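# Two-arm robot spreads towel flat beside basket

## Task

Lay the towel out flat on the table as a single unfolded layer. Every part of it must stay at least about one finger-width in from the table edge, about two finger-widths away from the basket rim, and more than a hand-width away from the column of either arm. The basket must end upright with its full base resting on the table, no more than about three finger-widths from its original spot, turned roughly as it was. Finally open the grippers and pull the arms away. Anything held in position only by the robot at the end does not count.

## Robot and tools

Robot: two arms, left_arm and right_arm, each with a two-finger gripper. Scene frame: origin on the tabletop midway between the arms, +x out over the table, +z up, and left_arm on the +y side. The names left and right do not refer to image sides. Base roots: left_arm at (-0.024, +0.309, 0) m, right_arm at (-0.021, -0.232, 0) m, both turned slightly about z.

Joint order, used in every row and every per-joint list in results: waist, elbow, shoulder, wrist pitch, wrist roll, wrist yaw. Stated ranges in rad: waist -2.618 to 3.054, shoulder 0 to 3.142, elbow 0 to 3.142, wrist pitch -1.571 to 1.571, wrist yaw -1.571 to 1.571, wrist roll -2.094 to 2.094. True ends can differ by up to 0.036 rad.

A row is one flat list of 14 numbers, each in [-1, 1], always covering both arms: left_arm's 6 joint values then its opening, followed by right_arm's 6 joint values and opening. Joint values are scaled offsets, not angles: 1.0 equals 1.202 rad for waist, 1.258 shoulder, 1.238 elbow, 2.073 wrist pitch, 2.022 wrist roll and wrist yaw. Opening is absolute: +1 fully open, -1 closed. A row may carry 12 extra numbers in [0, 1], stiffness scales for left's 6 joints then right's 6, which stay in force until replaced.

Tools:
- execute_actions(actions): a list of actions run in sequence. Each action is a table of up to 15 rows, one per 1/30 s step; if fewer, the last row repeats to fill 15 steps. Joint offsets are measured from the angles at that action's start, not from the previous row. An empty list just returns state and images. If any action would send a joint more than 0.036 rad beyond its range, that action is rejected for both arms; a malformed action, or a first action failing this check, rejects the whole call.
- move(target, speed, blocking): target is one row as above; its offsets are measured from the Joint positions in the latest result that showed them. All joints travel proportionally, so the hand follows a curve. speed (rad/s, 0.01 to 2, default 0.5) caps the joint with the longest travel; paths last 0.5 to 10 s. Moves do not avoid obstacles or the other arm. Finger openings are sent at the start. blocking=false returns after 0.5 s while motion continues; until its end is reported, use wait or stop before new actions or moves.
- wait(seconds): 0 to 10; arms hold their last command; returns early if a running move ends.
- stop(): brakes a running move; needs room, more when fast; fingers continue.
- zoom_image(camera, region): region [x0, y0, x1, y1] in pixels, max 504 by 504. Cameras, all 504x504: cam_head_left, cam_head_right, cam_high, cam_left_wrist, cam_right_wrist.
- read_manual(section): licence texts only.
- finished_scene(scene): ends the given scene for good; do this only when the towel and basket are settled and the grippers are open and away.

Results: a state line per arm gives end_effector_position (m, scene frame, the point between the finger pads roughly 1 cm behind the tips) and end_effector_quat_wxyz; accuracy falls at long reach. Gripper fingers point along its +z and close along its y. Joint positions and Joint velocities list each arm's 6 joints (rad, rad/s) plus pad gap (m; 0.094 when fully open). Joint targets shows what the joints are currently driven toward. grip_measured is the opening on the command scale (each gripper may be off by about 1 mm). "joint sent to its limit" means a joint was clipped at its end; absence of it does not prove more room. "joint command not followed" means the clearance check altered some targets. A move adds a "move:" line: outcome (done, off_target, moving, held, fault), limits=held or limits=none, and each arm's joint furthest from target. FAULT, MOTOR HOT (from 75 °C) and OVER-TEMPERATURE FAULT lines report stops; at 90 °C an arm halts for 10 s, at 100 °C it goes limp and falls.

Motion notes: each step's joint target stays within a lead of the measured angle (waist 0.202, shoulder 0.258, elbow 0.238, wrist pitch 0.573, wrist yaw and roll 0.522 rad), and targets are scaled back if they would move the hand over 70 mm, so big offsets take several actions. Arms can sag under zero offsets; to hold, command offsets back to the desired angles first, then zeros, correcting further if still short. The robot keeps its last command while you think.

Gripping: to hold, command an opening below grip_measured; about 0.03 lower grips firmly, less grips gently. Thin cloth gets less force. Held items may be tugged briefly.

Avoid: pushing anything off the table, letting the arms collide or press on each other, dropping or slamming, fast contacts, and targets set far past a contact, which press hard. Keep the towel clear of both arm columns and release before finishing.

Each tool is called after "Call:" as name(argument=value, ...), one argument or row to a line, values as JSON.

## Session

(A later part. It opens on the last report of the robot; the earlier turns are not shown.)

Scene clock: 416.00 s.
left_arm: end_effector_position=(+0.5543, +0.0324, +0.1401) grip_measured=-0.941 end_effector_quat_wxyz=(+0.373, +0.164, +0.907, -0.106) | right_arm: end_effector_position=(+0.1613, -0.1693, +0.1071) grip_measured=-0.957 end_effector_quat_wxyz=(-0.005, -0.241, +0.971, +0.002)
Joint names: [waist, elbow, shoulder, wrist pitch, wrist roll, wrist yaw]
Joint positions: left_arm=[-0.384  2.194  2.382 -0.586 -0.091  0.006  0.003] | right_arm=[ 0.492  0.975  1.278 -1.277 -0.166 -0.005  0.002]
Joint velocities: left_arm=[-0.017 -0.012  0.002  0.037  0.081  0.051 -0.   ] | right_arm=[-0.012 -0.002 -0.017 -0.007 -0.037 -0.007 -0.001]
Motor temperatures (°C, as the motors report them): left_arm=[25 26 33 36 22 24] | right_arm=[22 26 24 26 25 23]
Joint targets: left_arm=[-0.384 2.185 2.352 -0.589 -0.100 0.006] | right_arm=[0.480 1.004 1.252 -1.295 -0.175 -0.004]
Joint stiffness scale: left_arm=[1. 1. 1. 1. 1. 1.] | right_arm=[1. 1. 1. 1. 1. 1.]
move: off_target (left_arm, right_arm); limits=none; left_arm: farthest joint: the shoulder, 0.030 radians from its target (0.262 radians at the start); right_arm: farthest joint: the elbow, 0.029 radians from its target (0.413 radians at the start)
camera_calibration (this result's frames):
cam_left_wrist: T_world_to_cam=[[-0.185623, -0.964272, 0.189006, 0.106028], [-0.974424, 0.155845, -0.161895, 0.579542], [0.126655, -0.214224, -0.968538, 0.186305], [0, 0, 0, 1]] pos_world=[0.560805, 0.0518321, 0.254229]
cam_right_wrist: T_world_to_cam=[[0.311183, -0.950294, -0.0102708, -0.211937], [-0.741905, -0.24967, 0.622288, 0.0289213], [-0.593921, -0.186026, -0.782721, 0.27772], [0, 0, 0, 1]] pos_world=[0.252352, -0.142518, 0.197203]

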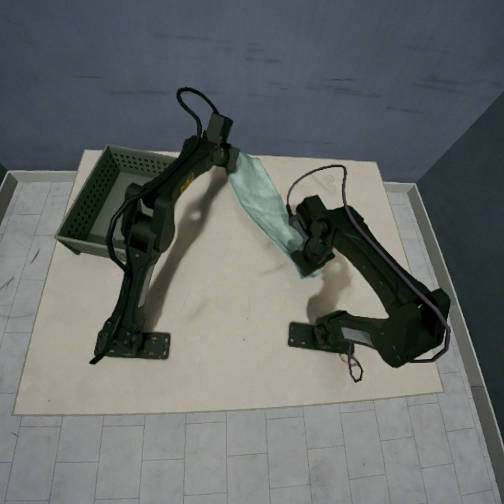

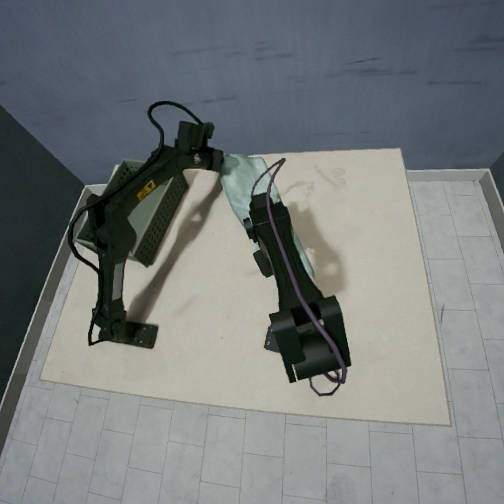

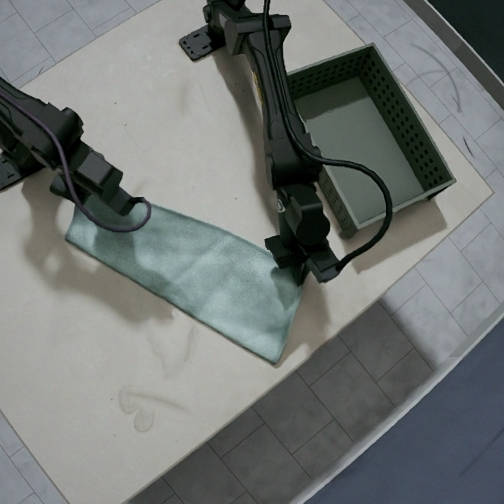

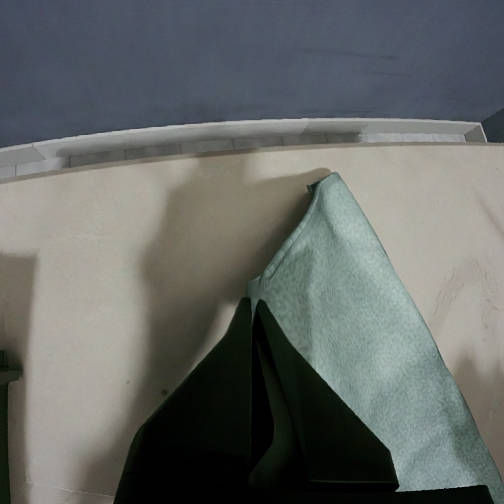

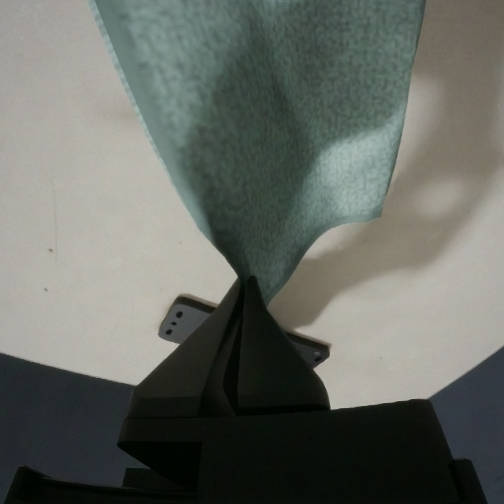

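Call:
move(
  target=[0.0275,-0.1224,-0.3947,-0.097,-0.5435,0,-1, -0.4859,0.853,0.442,0.1905,-0.7587,0,-1],
  speed=0.5,
)

Scene clock: 435.43 s.
left_arm: end_effector_position=(+0.4700, +0.0852, +0.3126) grip_measured=-0.941 end_effector_quat_wxyz=(+0.309, -0.329, +0.830, -0.326) | right_arm: end_effector_position=(+0.4658, -0.3568, +0.3054) grip_measured=-0.957 end_effector_quat_wxyz=(-0.227, +0.605, -0.687, +0.332)
Joint names: [waist, elbow, shoulder, wrist pitch, wrist roll, wrist yaw]
Joint positions: left_arm=[-0.363  2.052  1.912 -0.778 -1.184  0.006  0.003] | right_arm=[-0.083  1.998  1.832 -0.908 -1.698 -0.004  0.002]
Joint velocities: left_arm=[-0.012  0.002 -0.002  0.007 -0.007 -0.081  0.001] | right_arm=[ 0.012 -0.012 -0.012 -0.037 -0.007 -0.022  0.001]
Motor temperatures (°C, as the motors report them): left_arm=[25 26 33 36 22 24] | right_arm=[22 26 24 26 25 23]
Joint targets: left_arm=[-0.351 2.042 1.885 -0.787 -1.189 0.006] | right_arm=[-0.092 2.031 1.834 -0.882 -1.700 -0.005]
Joint stiffness scale: left_arm=[1. 1. 1. 1. 1. 1.] | right_arm=[1. 1. 1. 1. 1. 1.]
move: off_target (left_arm, right_arm); limits=none; left_arm: farthest joint: the shoulder, 0.027 radians from its target (0.496 radians at the start); right_arm: farthest joint: the elbow, 0.034 radians from its target (1.056 radians at the start)
camera_calibration (this result's frames):
cam_left_wrist: T_world_to_cam=[[0.505216, -0.407202, 0.760884, -0.442281], [-0.809155, -0.530052, 0.2536, 0.367914], [0.300041, -0.743796, -0.59728, 0.222957], [0, 0, 0, 1]] pos_world=[0.454251, 0.18075, 0.376389]
cam_right_wrist: T_world_to_cam=[[0.646729, -0.212549, 0.732505, -0.602769], [-0.655333, -0.646213, 0.391084, -0.0265266], [0.39023, -0.732961, -0.557215, -0.143574], [0, 0, 0, 1]] pos_world=[0.428471, -0.250494, 0.371904]

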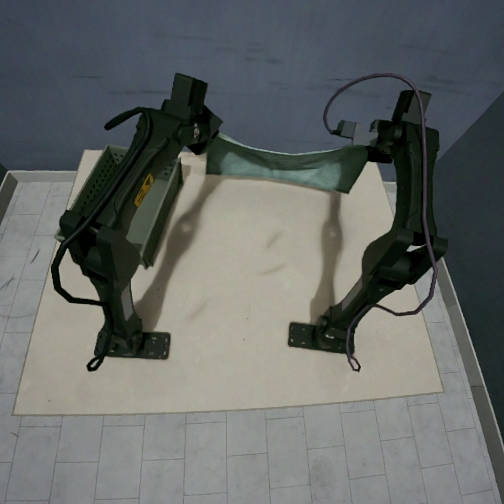

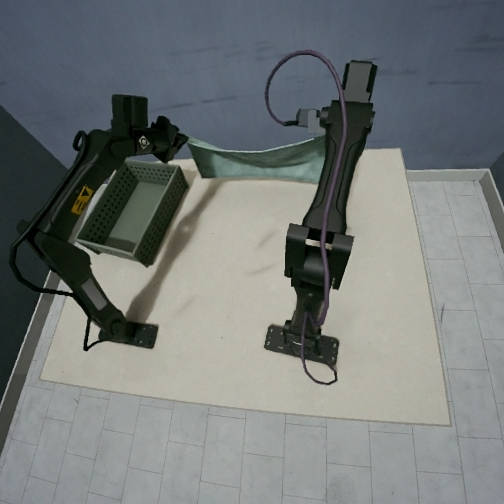

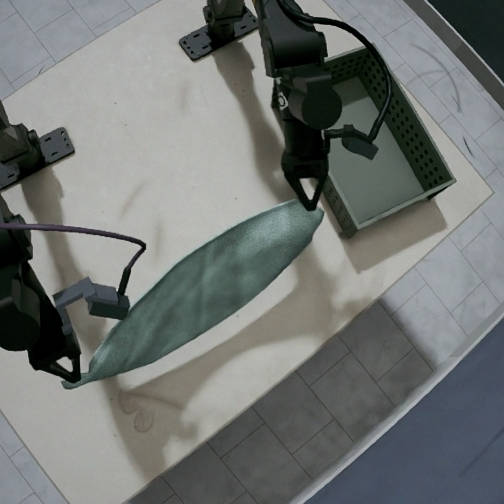

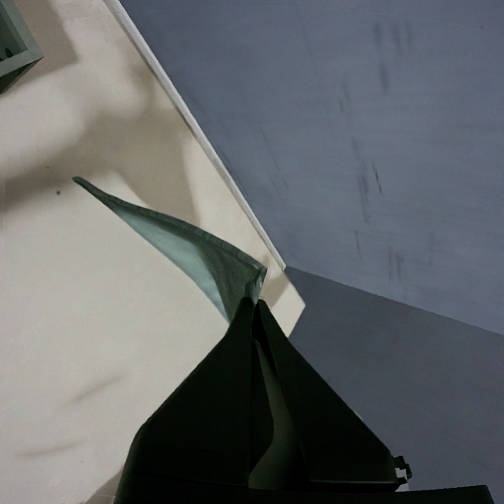

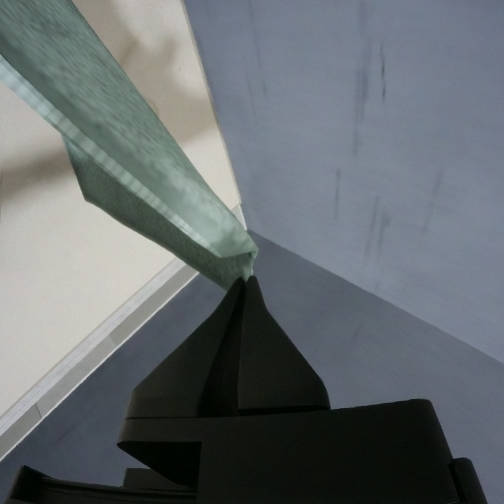

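Call:
zoom_image(
  camera="cam_head_left",
  region=[180, 110, 400, 220],
)

Call:
zoom_image(
  camera="cam_head_right",
  region=[160, 110, 380, 220],
)

Region (180, 110, 400, 220) of cam_head_left's 504x504 image, scaled by 2.291, with more detail than that image has.

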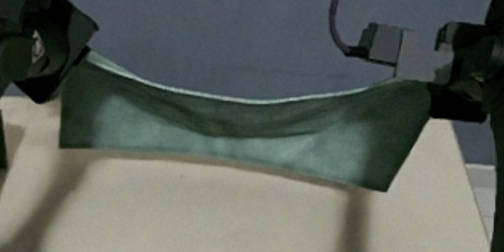

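Region (160, 110, 380, 220) of cam_head_right's 504x504 image, scaled by 2.291, with more detail than that image has.

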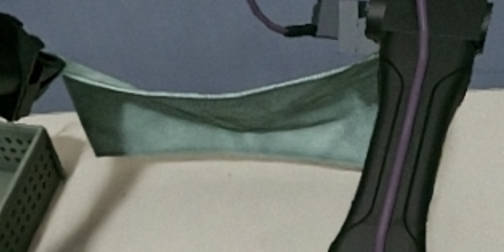

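Call:
move(
  target=[0.0183,-0.0638,0.054,-0.082,0,0,-1, -0.0283,-0.0428,0.1017,-0.0709,-0.04,0,-1],
  speed=0.2,
)

Scene clock: 465.63 s.
left_arm: end_effector_position=(+0.4505, +0.0985, +0.2153) grip_measured=-0.941 end_effector_quat_wxyz=(+0.211, -0.355, +0.883, -0.225) | right_arm: end_effector_position=(+0.4492, -0.3621, +0.2011) grip_measured=-0.957 end_effector_quat_wxyz=(-0.132, +0.660, -0.708, +0.214)
Joint names: [waist, elbow, shoulder, wrist pitch, wrist roll, wrist yaw]
Joint positions: left_arm=[-0.354  1.978  1.991 -0.932 -1.184  0.011  0.003] | right_arm=[-0.102  1.948  1.965 -1.046 -1.773 -0.004  0.002]
Joint velocities: left_arm=[-0.002  0.007 -0.002  0.007 -0.022 -0.051 -0.001] | right_arm=[-0.002 -0.002 -0.007  0.007  0.007 -0.066  0.001]
Motor temperatures (°C, as the motors report them): left_arm=[25 26 32 37 22 24] | right_arm=[22 27 25 30 25 23]
Joint targets: left_arm=[-0.341 1.973 1.980 -0.948 -1.184 0.006] | right_arm=[-0.117 1.945 1.960 -1.055 -1.779 -0.004]
Joint stiffness scale: left_arm=[1. 1. 1. 1. 1. 1.] | right_arm=[1. 1. 1. 1. 1. 1.]
move: done; limits=none; left_arm: farthest joint: the wrist pitch, 0.016 radians from its target (0.170 radians at the start); right_arm: farthest joint: the waist, 0.015 radians from its target (0.034 radians at the start)
camera_calibration (this result's frames):
cam_left_wrist: T_world_to_cam=[[0.691459, -0.482897, 0.537303, -0.381247], [-0.713169, -0.574906, 0.401089, 0.313272], [0.115214, -0.660525, -0.741911, 0.286809], [0, 0, 0, 1]] pos_world=[0.453988, 0.185444, 0.291982]
cam_right_wrist: T_world_to_cam=[[0.852247, -0.204917, 0.481335, -0.55575], [-0.475324, -0.687611, 0.548871, -0.127668], [0.218498, -0.696564, -0.683416, -0.0833341], [0, 0, 0, 1]] pos_world=[0.431161, -0.259716, 0.280624]

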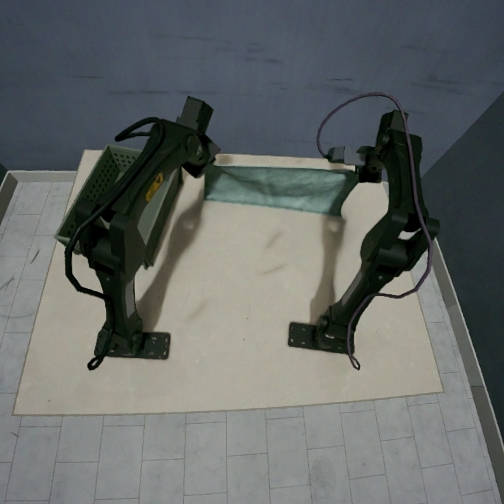

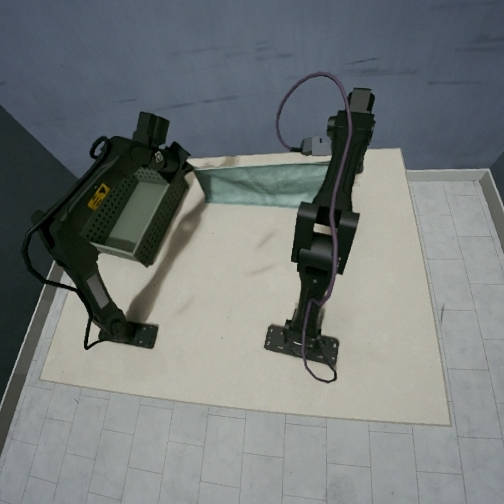

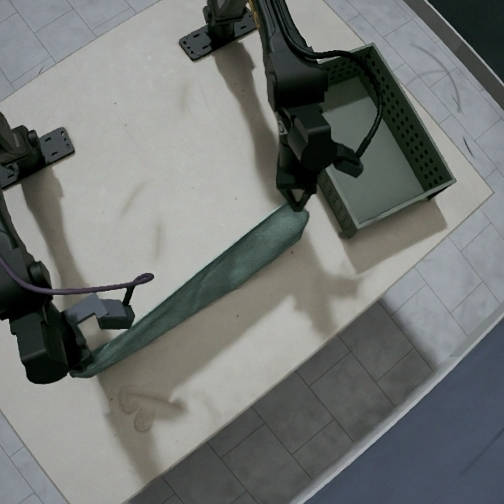

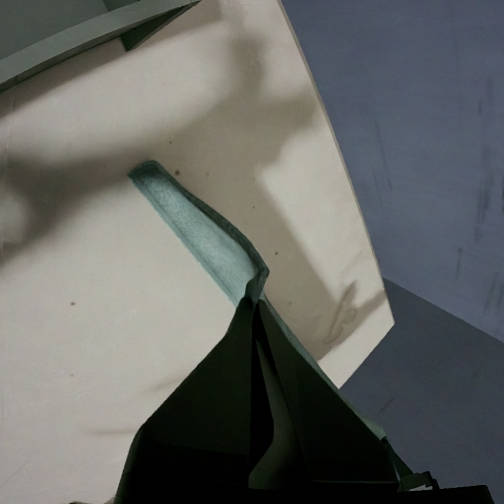

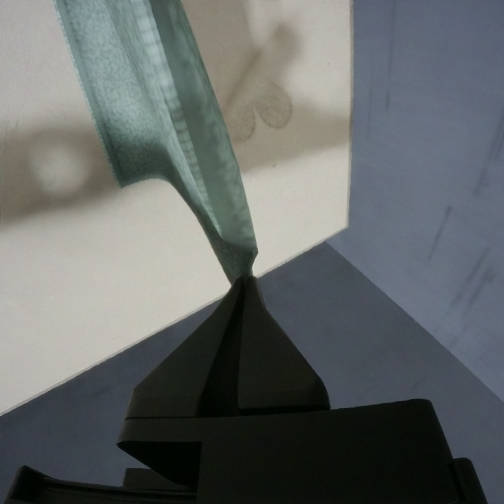

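Call:
move(
  target=[-0.0907,-0.1244,-0.1554,-0.1404,-0.0524,-0.003,-1, -0.0749,-0.1139,-0.1677,-0.1423,-0.053,0,-1],
  speed=0.3,
)

Scene clock: 523.70 s.
left_arm: end_effector_position=(+0.3423, +0.0985, +0.2066) grip_measured=-0.941 end_effector_quat_wxyz=(+0.112, -0.365, +0.912, -0.153) | right_arm: end_effector_position=(+0.3417, -0.3626, +0.2065) grip_measured=-0.957 end_effector_quat_wxyz=(-0.063, +0.684, -0.717, +0.123)
Joint names: [waist, elbow, shoulder, wrist pitch, wrist roll, wrist yaw]
Joint positions: left_arm=[-0.456  1.834  1.822 -1.201 -1.283  0.014  0.003] | right_arm=[-0.179  1.817  1.781 -1.328 -1.874 -0.004  0.002]
Joint velocities: left_arm=[ 0.007  0.007  0.002 -0.007 -0.022 -0.007 -0.001] | right_arm=[ 0.017  0.002 -0.012 -0.066 -0.037  0.051 -0.001]
Motor temperatures (°C, as the motors report them): left_arm=[25 26 31 35 22 24] | right_arm=[22 26 27 29 25 23]
Joint targets: left_arm=[-0.463 1.824 1.795 -1.223 -1.291 0.005] | right_arm=[-0.192 1.807 1.754 -1.341 -1.881 -0.004]
Joint stiffness scale: left_arm=[1. 1. 1. 1. 1. 1.] | right_arm=[1. 1. 1. 1. 1. 1.]
move: off_target (left_arm, right_arm); limits=none; left_arm: farthest joint: the shoulder, 0.027 radians from its target (0.195 radians at the start); right_arm: farthest joint: the shoulder, 0.027 radians from its target (0.211 radians at the start)
camera_calibration (this result's frames):
cam_left_wrist: T_world_to_cam=[[0.787611, -0.524193, 0.323867, -0.286522], [-0.610725, -0.594381, 0.523188, 0.181256], [-0.0817511, -0.609863, -0.788279, 0.364847], [0, 0, 0, 1]] pos_world=[0.366192, 0.180049, 0.285565]
cam_right_wrist: T_world_to_cam=[[0.94212, -0.202706, 0.267059, -0.452583], [-0.328829, -0.714106, 0.618, -0.256], [0.0654361, -0.670046, -0.739429, 0.016936], [0, 0, 0, 1]] pos_world=[0.341099, -0.263205, 0.291597]

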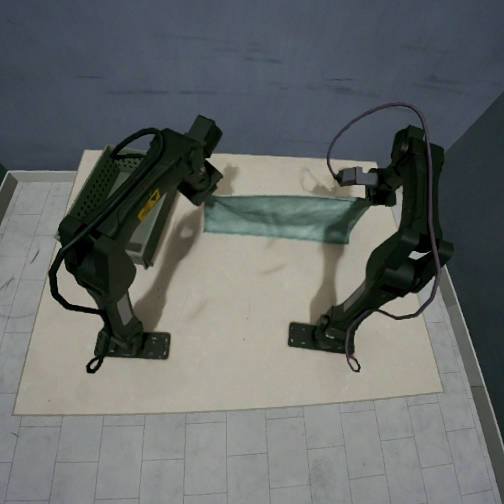

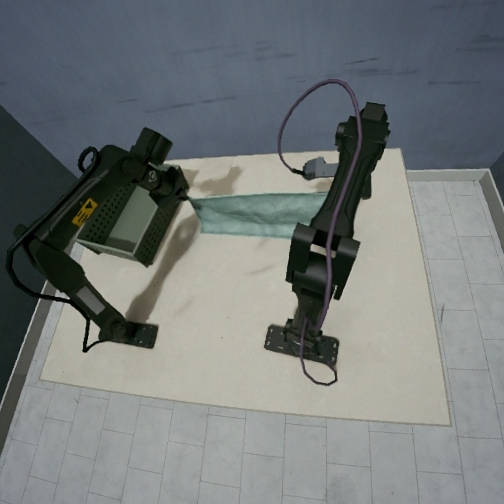

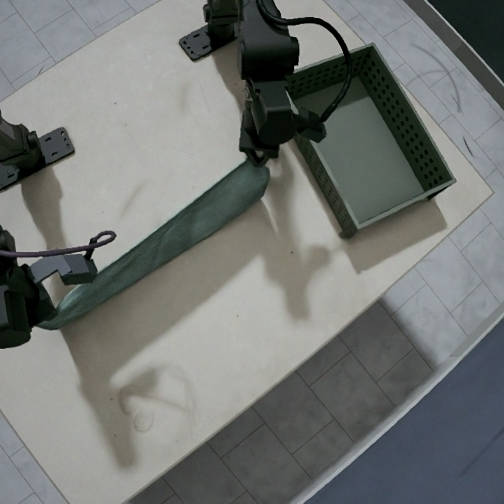

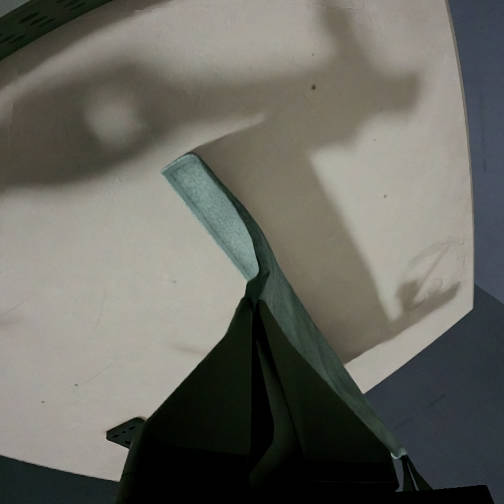

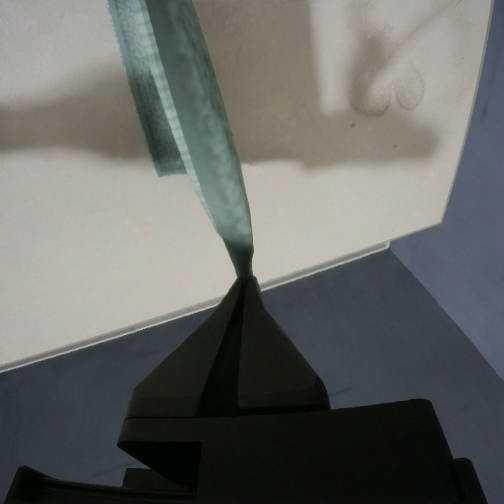

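Call:
move(
  target=[0.0266,0.0246,0.1754,0.005,0.005,-0.004,-1, 0.009,-0.037,0.1812,0.0415,0,0,-1],
  speed=0.2,
)

Scene clock: 547.30 s.
left_arm: end_effector_position=(+0.3549, +0.0990, +0.1123) grip_measured=-0.941 end_effector_quat_wxyz=(+0.042, -0.379, +0.922, -0.066) | right_arm: end_effector_position=(+0.3573, -0.3683, +0.1093) grip_measured=-0.957 end_effector_quat_wxyz=(-0.017, +0.690, -0.723, +0.030)
Joint names: [waist, elbow, shoulder, wrist pitch, wrist roll, wrist yaw]
Joint positions: left_arm=[-0.44   1.834  2.053 -1.196 -1.283  0.017  0.003] | right_arm=[-0.179  1.775  2.015 -1.263 -1.874 -0.004  0.002]
Joint velocities: left_arm=[-0.017  0.012 -0.002 -0.007 -0.051 -0.022 -0.001] | right_arm=[-0.007  0.002  0.002 -0.095  0.095  0.051 -0.001]
Motor temperatures (°C, as the motors report them): left_arm=[25 26 31 34 22 24] | right_arm=[22 26 27 28 25 23]
Joint targets: left_arm=[-0.425 1.865 2.043 -1.191 -1.273 0.006] | right_arm=[-0.168 1.771 2.009 -1.243 -1.874 -0.004]
Joint stiffness scale: left_arm=[1. 1. 1. 1. 1. 1.] | right_arm=[1. 1. 1. 1. 1. 1.]
move: off_target (left_arm, right_arm); limits=none; left_arm: farthest joint: the elbow, 0.030 radians from its target (0.030 radians at the start); right_arm: farthest joint: the wrist pitch, 0.021 radians from its target (0.087 radians at the start)
camera_calibration (this result's frames):
cam_left_wrist: T_world_to_cam=[[0.838945, -0.534089, 0.104502, -0.258252], [-0.491904, -0.662043, 0.565446, 0.198353], [-0.232814, -0.525782, -0.818139, 0.340463], [0, 0, 0, 1]] pos_world=[0.393495, 0.172398, 0.193375]
cam_right_wrist: T_world_to_cam=[[0.974679, -0.21461, 0.062793, -0.436116], [-0.206852, -0.758703, 0.617723, -0.254865], [-0.0849285, -0.615071, -0.783885, 0.0190827], [0, 0, 0, 1]] pos_world=[0.373974, -0.275225, 0.19978]

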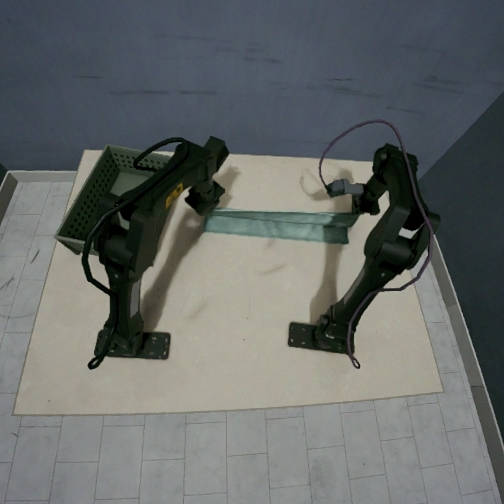

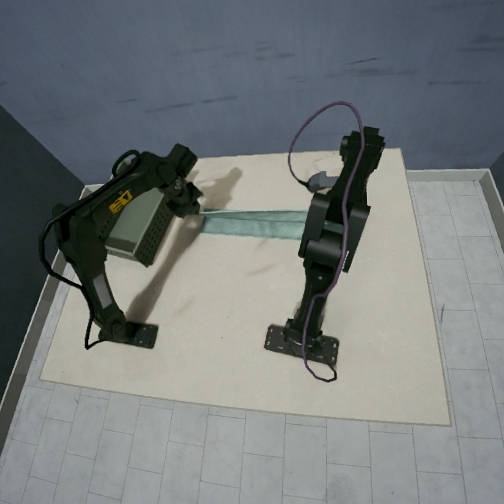

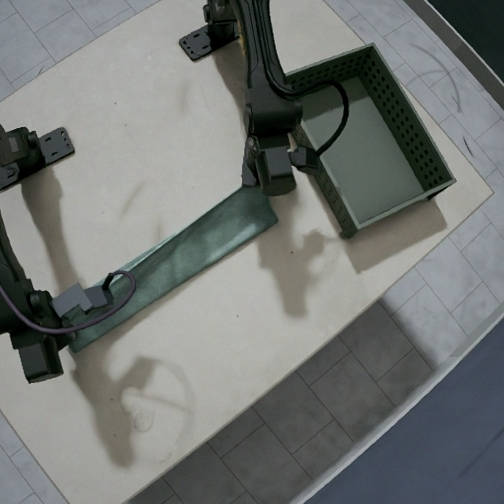

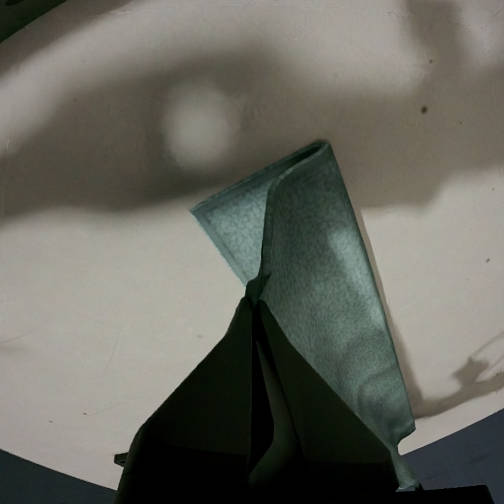

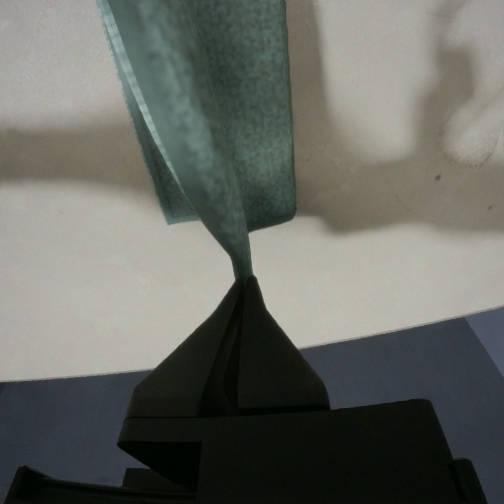

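Call:
move(
  target=[-0.1839,-0.021,-0.2591,-0.1124,-0.0974,-0.005,-1, -0.1647,-0.0695,-0.3068,-0.1158,-0.072,0,-1],
  speed=0.3,
)

Scene clock: 572.47 s.
left_arm: end_effector_position=(+0.2495, +0.0675, +0.2143) grip_measured=-0.941 end_effector_quat_wxyz=(+0.045, -0.365, +0.924, -0.110) | right_arm: end_effector_position=(+0.2511, -0.3919, +0.2080) grip_measured=-0.957 end_effector_quat_wxyz=(-0.022, +0.671, -0.739, +0.064)
Joint names: [waist, elbow, shoulder, wrist pitch, wrist roll, wrist yaw]
Joint positions: left_arm=[-0.654  1.819  1.748 -1.405 -1.471  0.022  0.003] | right_arm=[-0.366  1.701  1.65  -1.486 -2.012 -0.005  0.002]
Joint velocities: left_arm=[ 0.007  0.002  0.002 -0.007 -0.051 -0.037 -0.   ] | right_arm=[-0.012 -0.012 -0.007 -0.022 -0.037  0.007 -0.001]
Motor temperatures (°C, as the motors report them): left_arm=[25 27 32 33 22 24] | right_arm=[22 26 27 28 25 23]
Joint targets: left_arm=[-0.661 1.809 1.728 -1.429 -1.480 0.007] | right_arm=[-0.377 1.689 1.629 -1.502 -2.020 -0.005]
Joint stiffness scale: left_arm=[1. 1. 1. 1. 1. 1.] | right_arm=[1. 1. 1. 1. 1. 1.]
move: off_target (left_arm, right_arm); limits=none; left_arm: farthest joint: the wrist pitch, 0.024 radians from its target (0.234 radians at the start); right_arm: farthest joint: the shoulder, 0.021 radians from its target (0.386 radians at the start)
camera_calibration (this result's frames):
cam_left_wrist: T_world_to_cam=[[0.816667, -0.548422, 0.179689, -0.206849], [-0.53439, -0.601062, 0.594267, 0.0682558], [-0.217905, -0.581342, -0.783938, 0.375533], [0, 0, 0, 1]] pos_world=[0.287232, 0.145899, 0.291001]
cam_right_wrist: T_world_to_cam=[[0.957676, -0.25884, 0.125934, -0.370042], [-0.278284, -0.720692, 0.634949, -0.326459], [-0.0735906, -0.643121, -0.762221, 0.054496], [0, 0, 0, 1]] pos_world=[0.267543, -0.29601, 0.295424]

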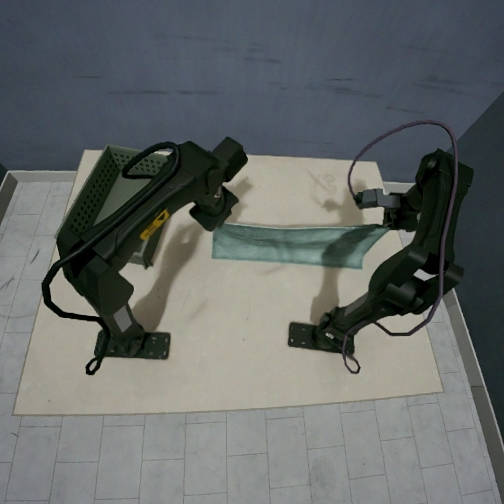

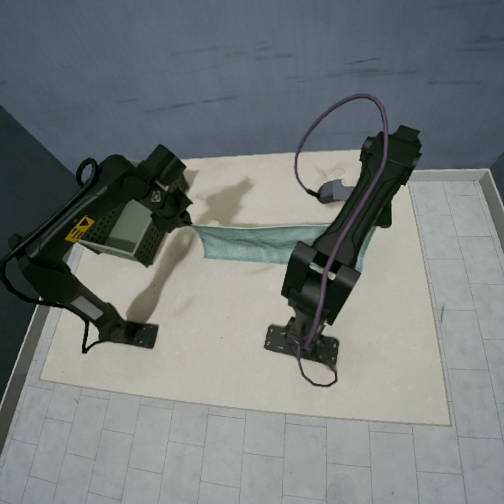

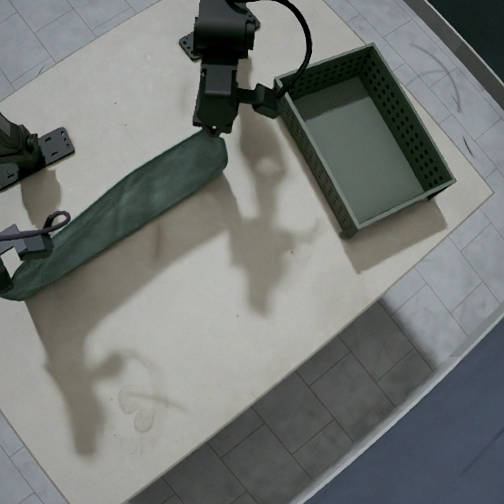

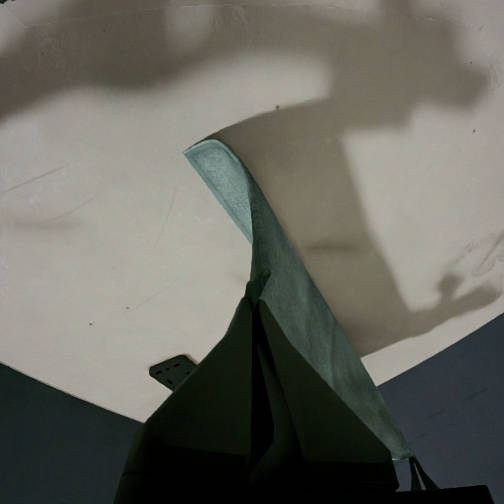

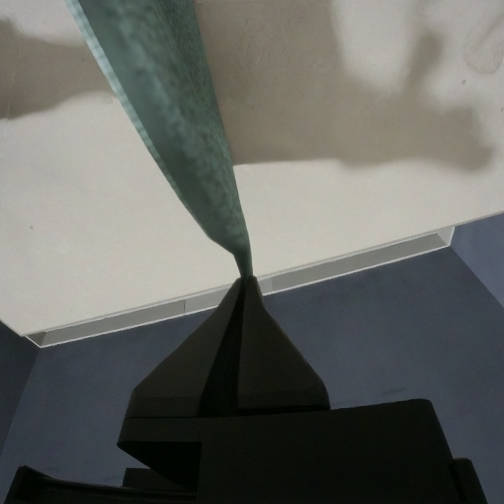

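Call:
move(
  target=[0.2304,0.464,0.6129,0.1182,0.124,-0.008,-1, 0.1864,0.4572,0.6539,0.1481,0.065,0,-1],
  speed=0.35,
)

Scene clock: 598.87 s.
left_arm: end_effector_position=(+0.4638, +0.0713, +0.0436) grip_measured=-0.941 end_effector_quat_wxyz=(+0.065, -0.379, +0.919, -0.090) | right_arm: end_effector_position=(+0.4650, -0.3904, +0.0302) grip_measured=-0.957 end_effector_quat_wxyz=(-0.030, +0.706, -0.706, +0.054)
Joint names: [waist, elbow, shoulder, wrist pitch, wrist roll, wrist yaw]
Joint positions: left_arm=[-0.386  2.356  2.532 -1.174 -1.233  0.023  0.003] | right_arm=[-0.147  2.231  2.484 -1.195 -1.89  -0.004  0.002]
Joint velocities: left_arm=[0.012 0.012 0.017 0.037 0.037 0.007 0.001] | right_arm=[ 0.002 -0.022 -0.002 -0.022 -0.037  0.066  0.001]
Motor temperatures (°C, as the motors report them): left_arm=[25 26 31 33 22 24] | right_arm=[22 26 27 27 25 23]
Joint targets: left_arm=[-0.377 2.394 2.519 -1.160 -1.221 0.006] | right_arm=[-0.142 2.267 2.473 -1.179 -1.880 -0.004]
Joint stiffness scale: left_arm=[1. 1. 1. 1. 1. 1.] | right_arm=[1. 1. 1. 1. 1. 1.]
move: off_target (left_arm, right_arm); limits=none; left_arm: farthest joint: the elbow, 0.037 radians from its target (0.574 radians at the start); right_arm: farthest joint: the elbow, 0.036 radians from its target (0.566 radians at the start)
camera_calibration (this result's frames):
cam_left_wrist: T_world_to_cam=[[0.832168, -0.528006, 0.169431, -0.357336], [-0.523976, -0.648709, 0.551928, 0.287022], [-0.18151, -0.548075, -0.816498, 0.272778], [0, 0, 0, 1]] pos_world=[0.497268, 0.147021, 0.124851]
cam_right_wrist: T_world_to_cam=[[0.979171, -0.166345, 0.116419, -0.525707], [-0.202452, -0.756426, 0.621959, -0.201795], [-0.015398, -0.632574, -0.774347, -0.0868495], [0, 0, 0, 1]] pos_world=[0.472566, -0.29503, 0.119459]

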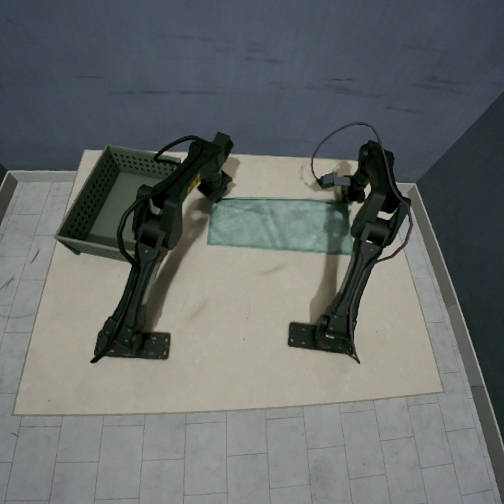

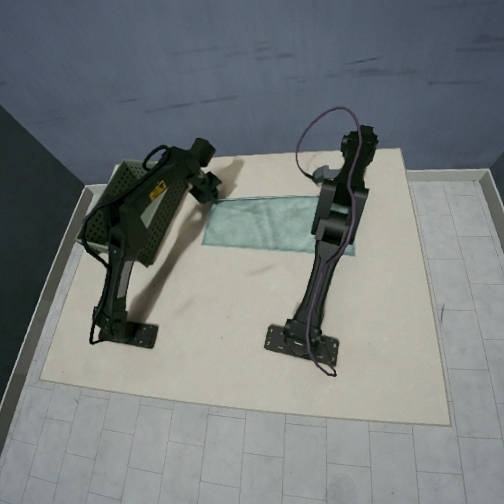

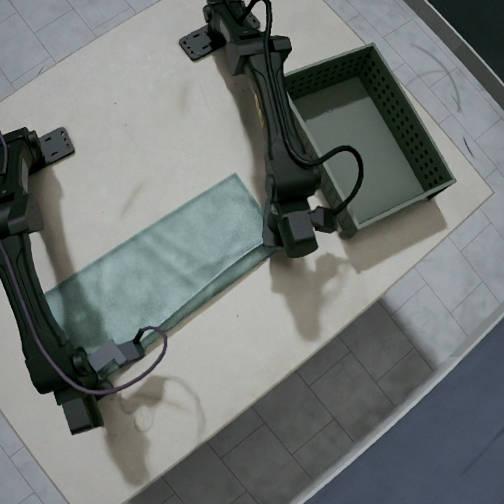

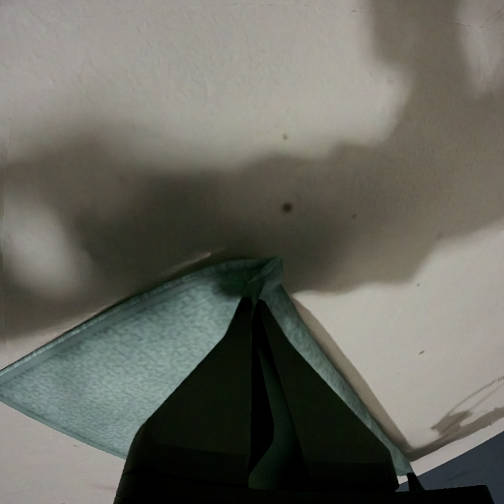

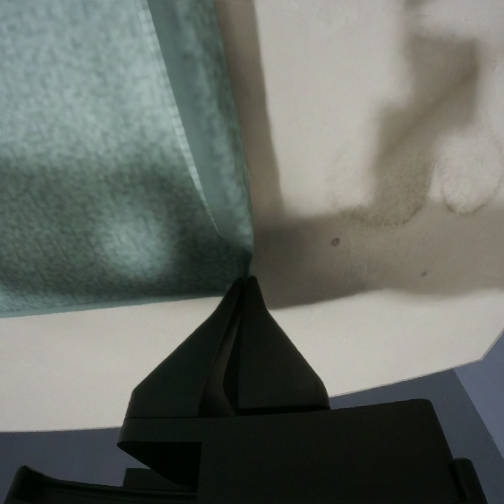

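Call:
move(
  target=[0.0295,0.0792,0.0397,0.0569,0.01,-0.008,-1, 0.0183,0.1774,0.0819,0.005,0,0,-1],
  speed=0.25,
)

Scene clock: 617.70 s.
left_arm: end_effector_position=(+0.5004, +0.0682, +0.0410) grip_measured=-0.941 end_effector_quat_wxyz=(+0.103, -0.382, +0.909, -0.129) | right_arm: end_effector_position=(+0.5010, -0.3940, +0.0320) grip_measured=-0.957 end_effector_quat_wxyz=(-0.049, +0.709, -0.698, +0.091)
Joint names: [waist, elbow, shoulder, wrist pitch, wrist roll, wrist yaw]
Joint positions: left_arm=[-0.363  2.421  2.588 -1.072 -1.225  0.024  0.003] | right_arm=[-0.133  2.419  2.588 -1.195 -1.89  -0.004  0.002]
Joint velocities: left_arm=[-0.012  0.002  0.007 -0.007 -0.037 -0.007 -0.001] | right_arm=[-0.002  0.002  0.002 -0.022 -0.007 -0.051 -0.001]
Motor temperatures (°C, as the motors report them): left_arm=[25 27 33 33 22 24] | right_arm=[22 27 30 27 25 23]
Joint targets: left_arm=[-0.351 2.455 2.582 -1.056 -1.212 0.006] | right_arm=[-0.125 2.451 2.587 -1.185 -1.890 -0.004]
Joint stiffness scale: left_arm=[1. 1. 1. 1. 1. 1.] | right_arm=[1. 1. 1. 1. 1. 1.]
move: off_target (left_arm, right_arm); limits=none; left_arm: farthest joint: the elbow, 0.033 radians from its target (0.098 radians at the start); right_arm: farthest joint: the elbow, 0.032 radians from its target (0.220 radians at the start)
camera_calibration (this result's frames):
cam_left_wrist: T_world_to_cam=[[0.817337, -0.505503, 0.276454, -0.387468], [-0.568886, -0.63205, 0.526196, 0.327943], [-0.0912612, -0.58735, -0.804171, 0.232576], [0, 0, 0, 1]] pos_world=[0.524479, 0.148014, 0.121586]
cam_right_wrist: T_world_to_cam=[[0.969016, -0.148219, 0.197584, -0.552179], [-0.240903, -0.743752, 0.623538, -0.174119], [0.054533, -0.651816, -0.756414, -0.13031], [0, 0, 0, 1]] pos_world=[0.500231, -0.296283, 0.119103]

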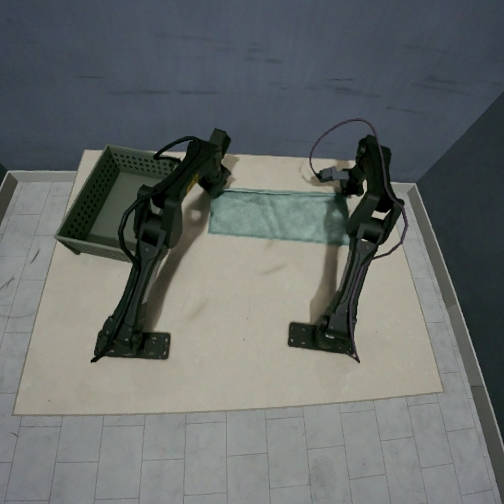

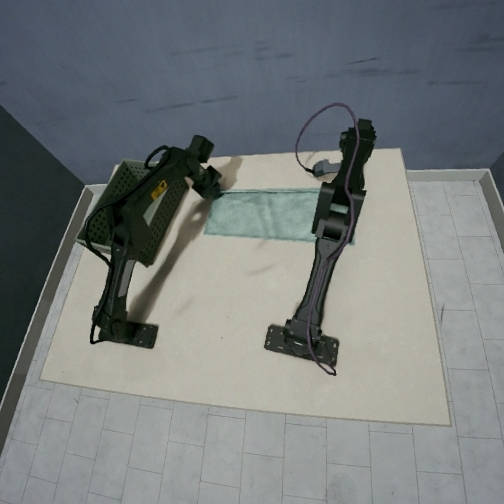

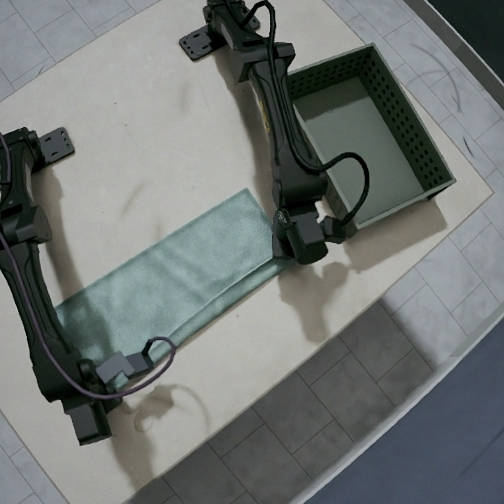

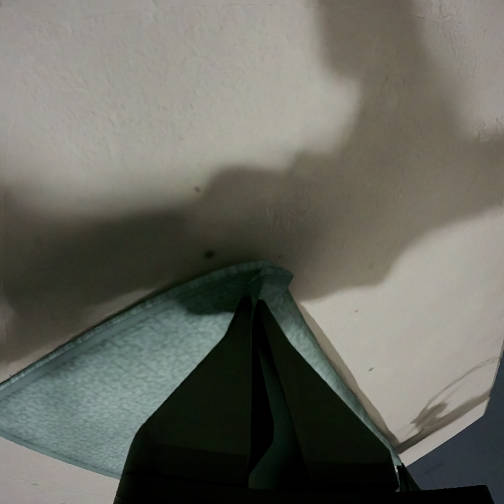

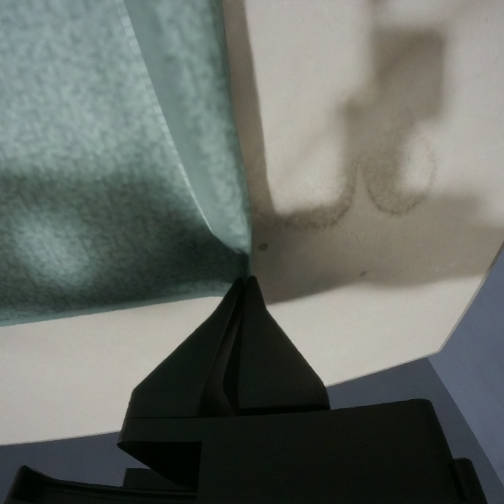

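Call:
execute_actions(
  actions=[
    [[0.01,0.027,-0.005,0.008,0.006,-0.009,-0.8,0.007,0.026,0,0.005,0,0,-0.8],[0.01,0.027,-0.005,0.008,0.006,-0.009,-0.6,0.007,0.026,0,0.005,0,0,-0.6],[0.01,0.027,-0.005,0.008,0.006,-0.009,-0.4,0.007,0.026,0,0.005,0,0,-0.4],[0.01,0.027,-0.005,0.008,0.006,-0.009,-0.2,0.007,0.026,0,0.005,0,0,-0.2],[0.01,0.027,-0.005,0.008,0.006,-0.009,0.0,0.007,0.026,0,0.005,0,0,0.0],[0.01,0.027,-0.005,0.008,0.006,-0.009,0.2,0.007,0.026,0,0.005,0,0,0.2]],
  ],
)

Scene clock: 626.33 s.
left_arm: end_effector_position=(+0.5008, +0.0689, +0.0410) grip_measured=+0.197 end_effector_quat_wxyz=(+0.105, -0.382, +0.909, -0.128) | right_arm: end_effector_position=(+0.5010, -0.3943, +0.0321) grip_measured=+0.197 end_effector_quat_wxyz=(-0.048, +0.709, -0.698, +0.091)
Joint names: [waist, elbow, shoulder, wrist pitch, wrist roll, wrist yaw]
Joint positions: left_arm=[-0.363  2.421  2.588 -1.072 -1.223  0.019  0.056] | right_arm=[-0.133  2.419  2.588 -1.195 -1.89  -0.002  0.056]
Joint velocities: left_arm=[-0.012 -0.002 -0.002 -0.007 -0.037 -0.022 -0.   ] | right_arm=[-0.032  0.002 -0.002  0.037 -0.037 -0.022 -0.   ]
Motor temperatures (°C, as the motors report them): left_arm=[25 27 33 33 22 24] | right_arm=[22 27 30 28 25 23]
Joint targets: left_arm=[-0.351 2.454 2.582 -1.055 -1.212 0.006] | right_arm=[-0.124 2.451 2.588 -1.184 -1.890 -0.004]
Joint stiffness scale: left_arm=[1. 1. 1. 1. 1. 1.] | right_arm=[1. 1. 1. 1. 1. 1.]
camera_calibration (this result's frames):
cam_left_wrist: T_world_to_cam=[[0.816906, -0.506305, 0.27626, -0.387183], [-0.569837, -0.634439, 0.522276, 0.329423], [-0.0891603, -0.584074, -0.806789, 0.231869], [0, 0, 0, 1]] pos_world=[0.524683, 0.148395, 0.121983]
cam_right_wrist: T_world_to_cam=[[0.968997, -0.148224, 0.197675, -0.552217], [-0.241072, -0.742474, 0.624993, -0.173854], [0.05413, -0.65327, -0.755187, -0.130936], [0, 0, 0, 1]] pos_world=[0.500273, -0.29647, 0.118936]

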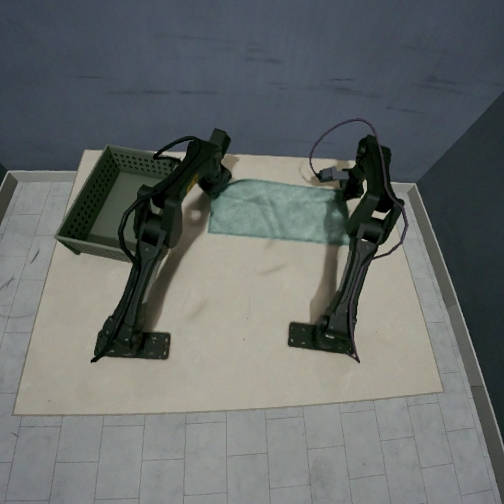

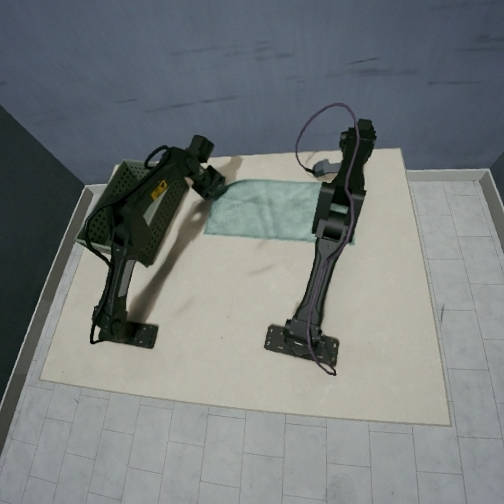

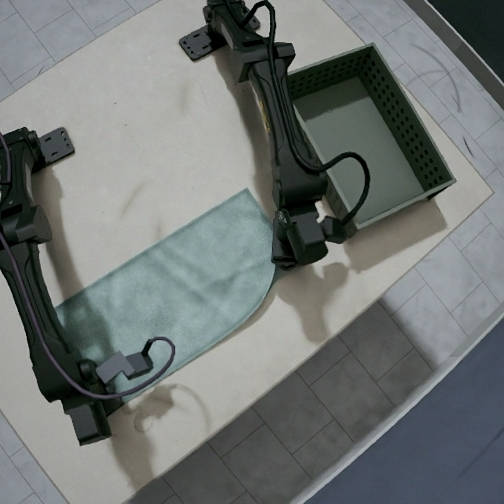

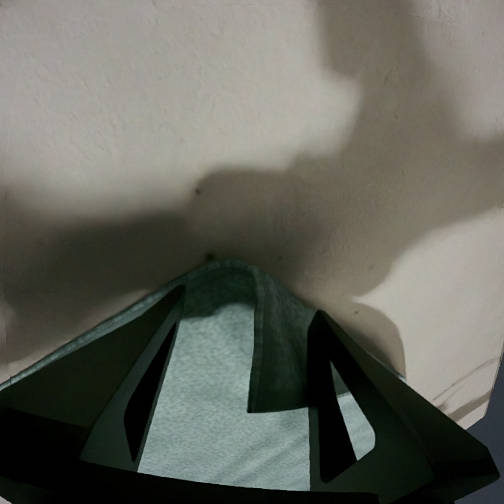

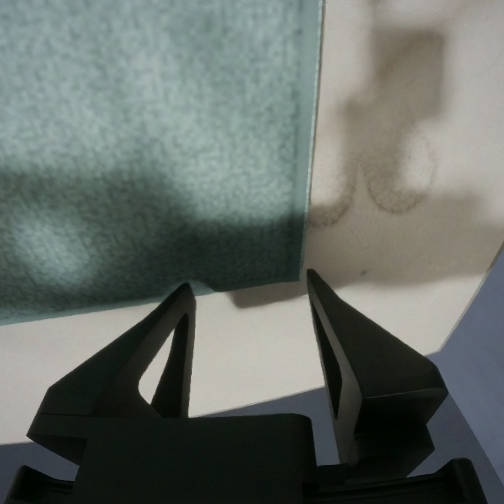

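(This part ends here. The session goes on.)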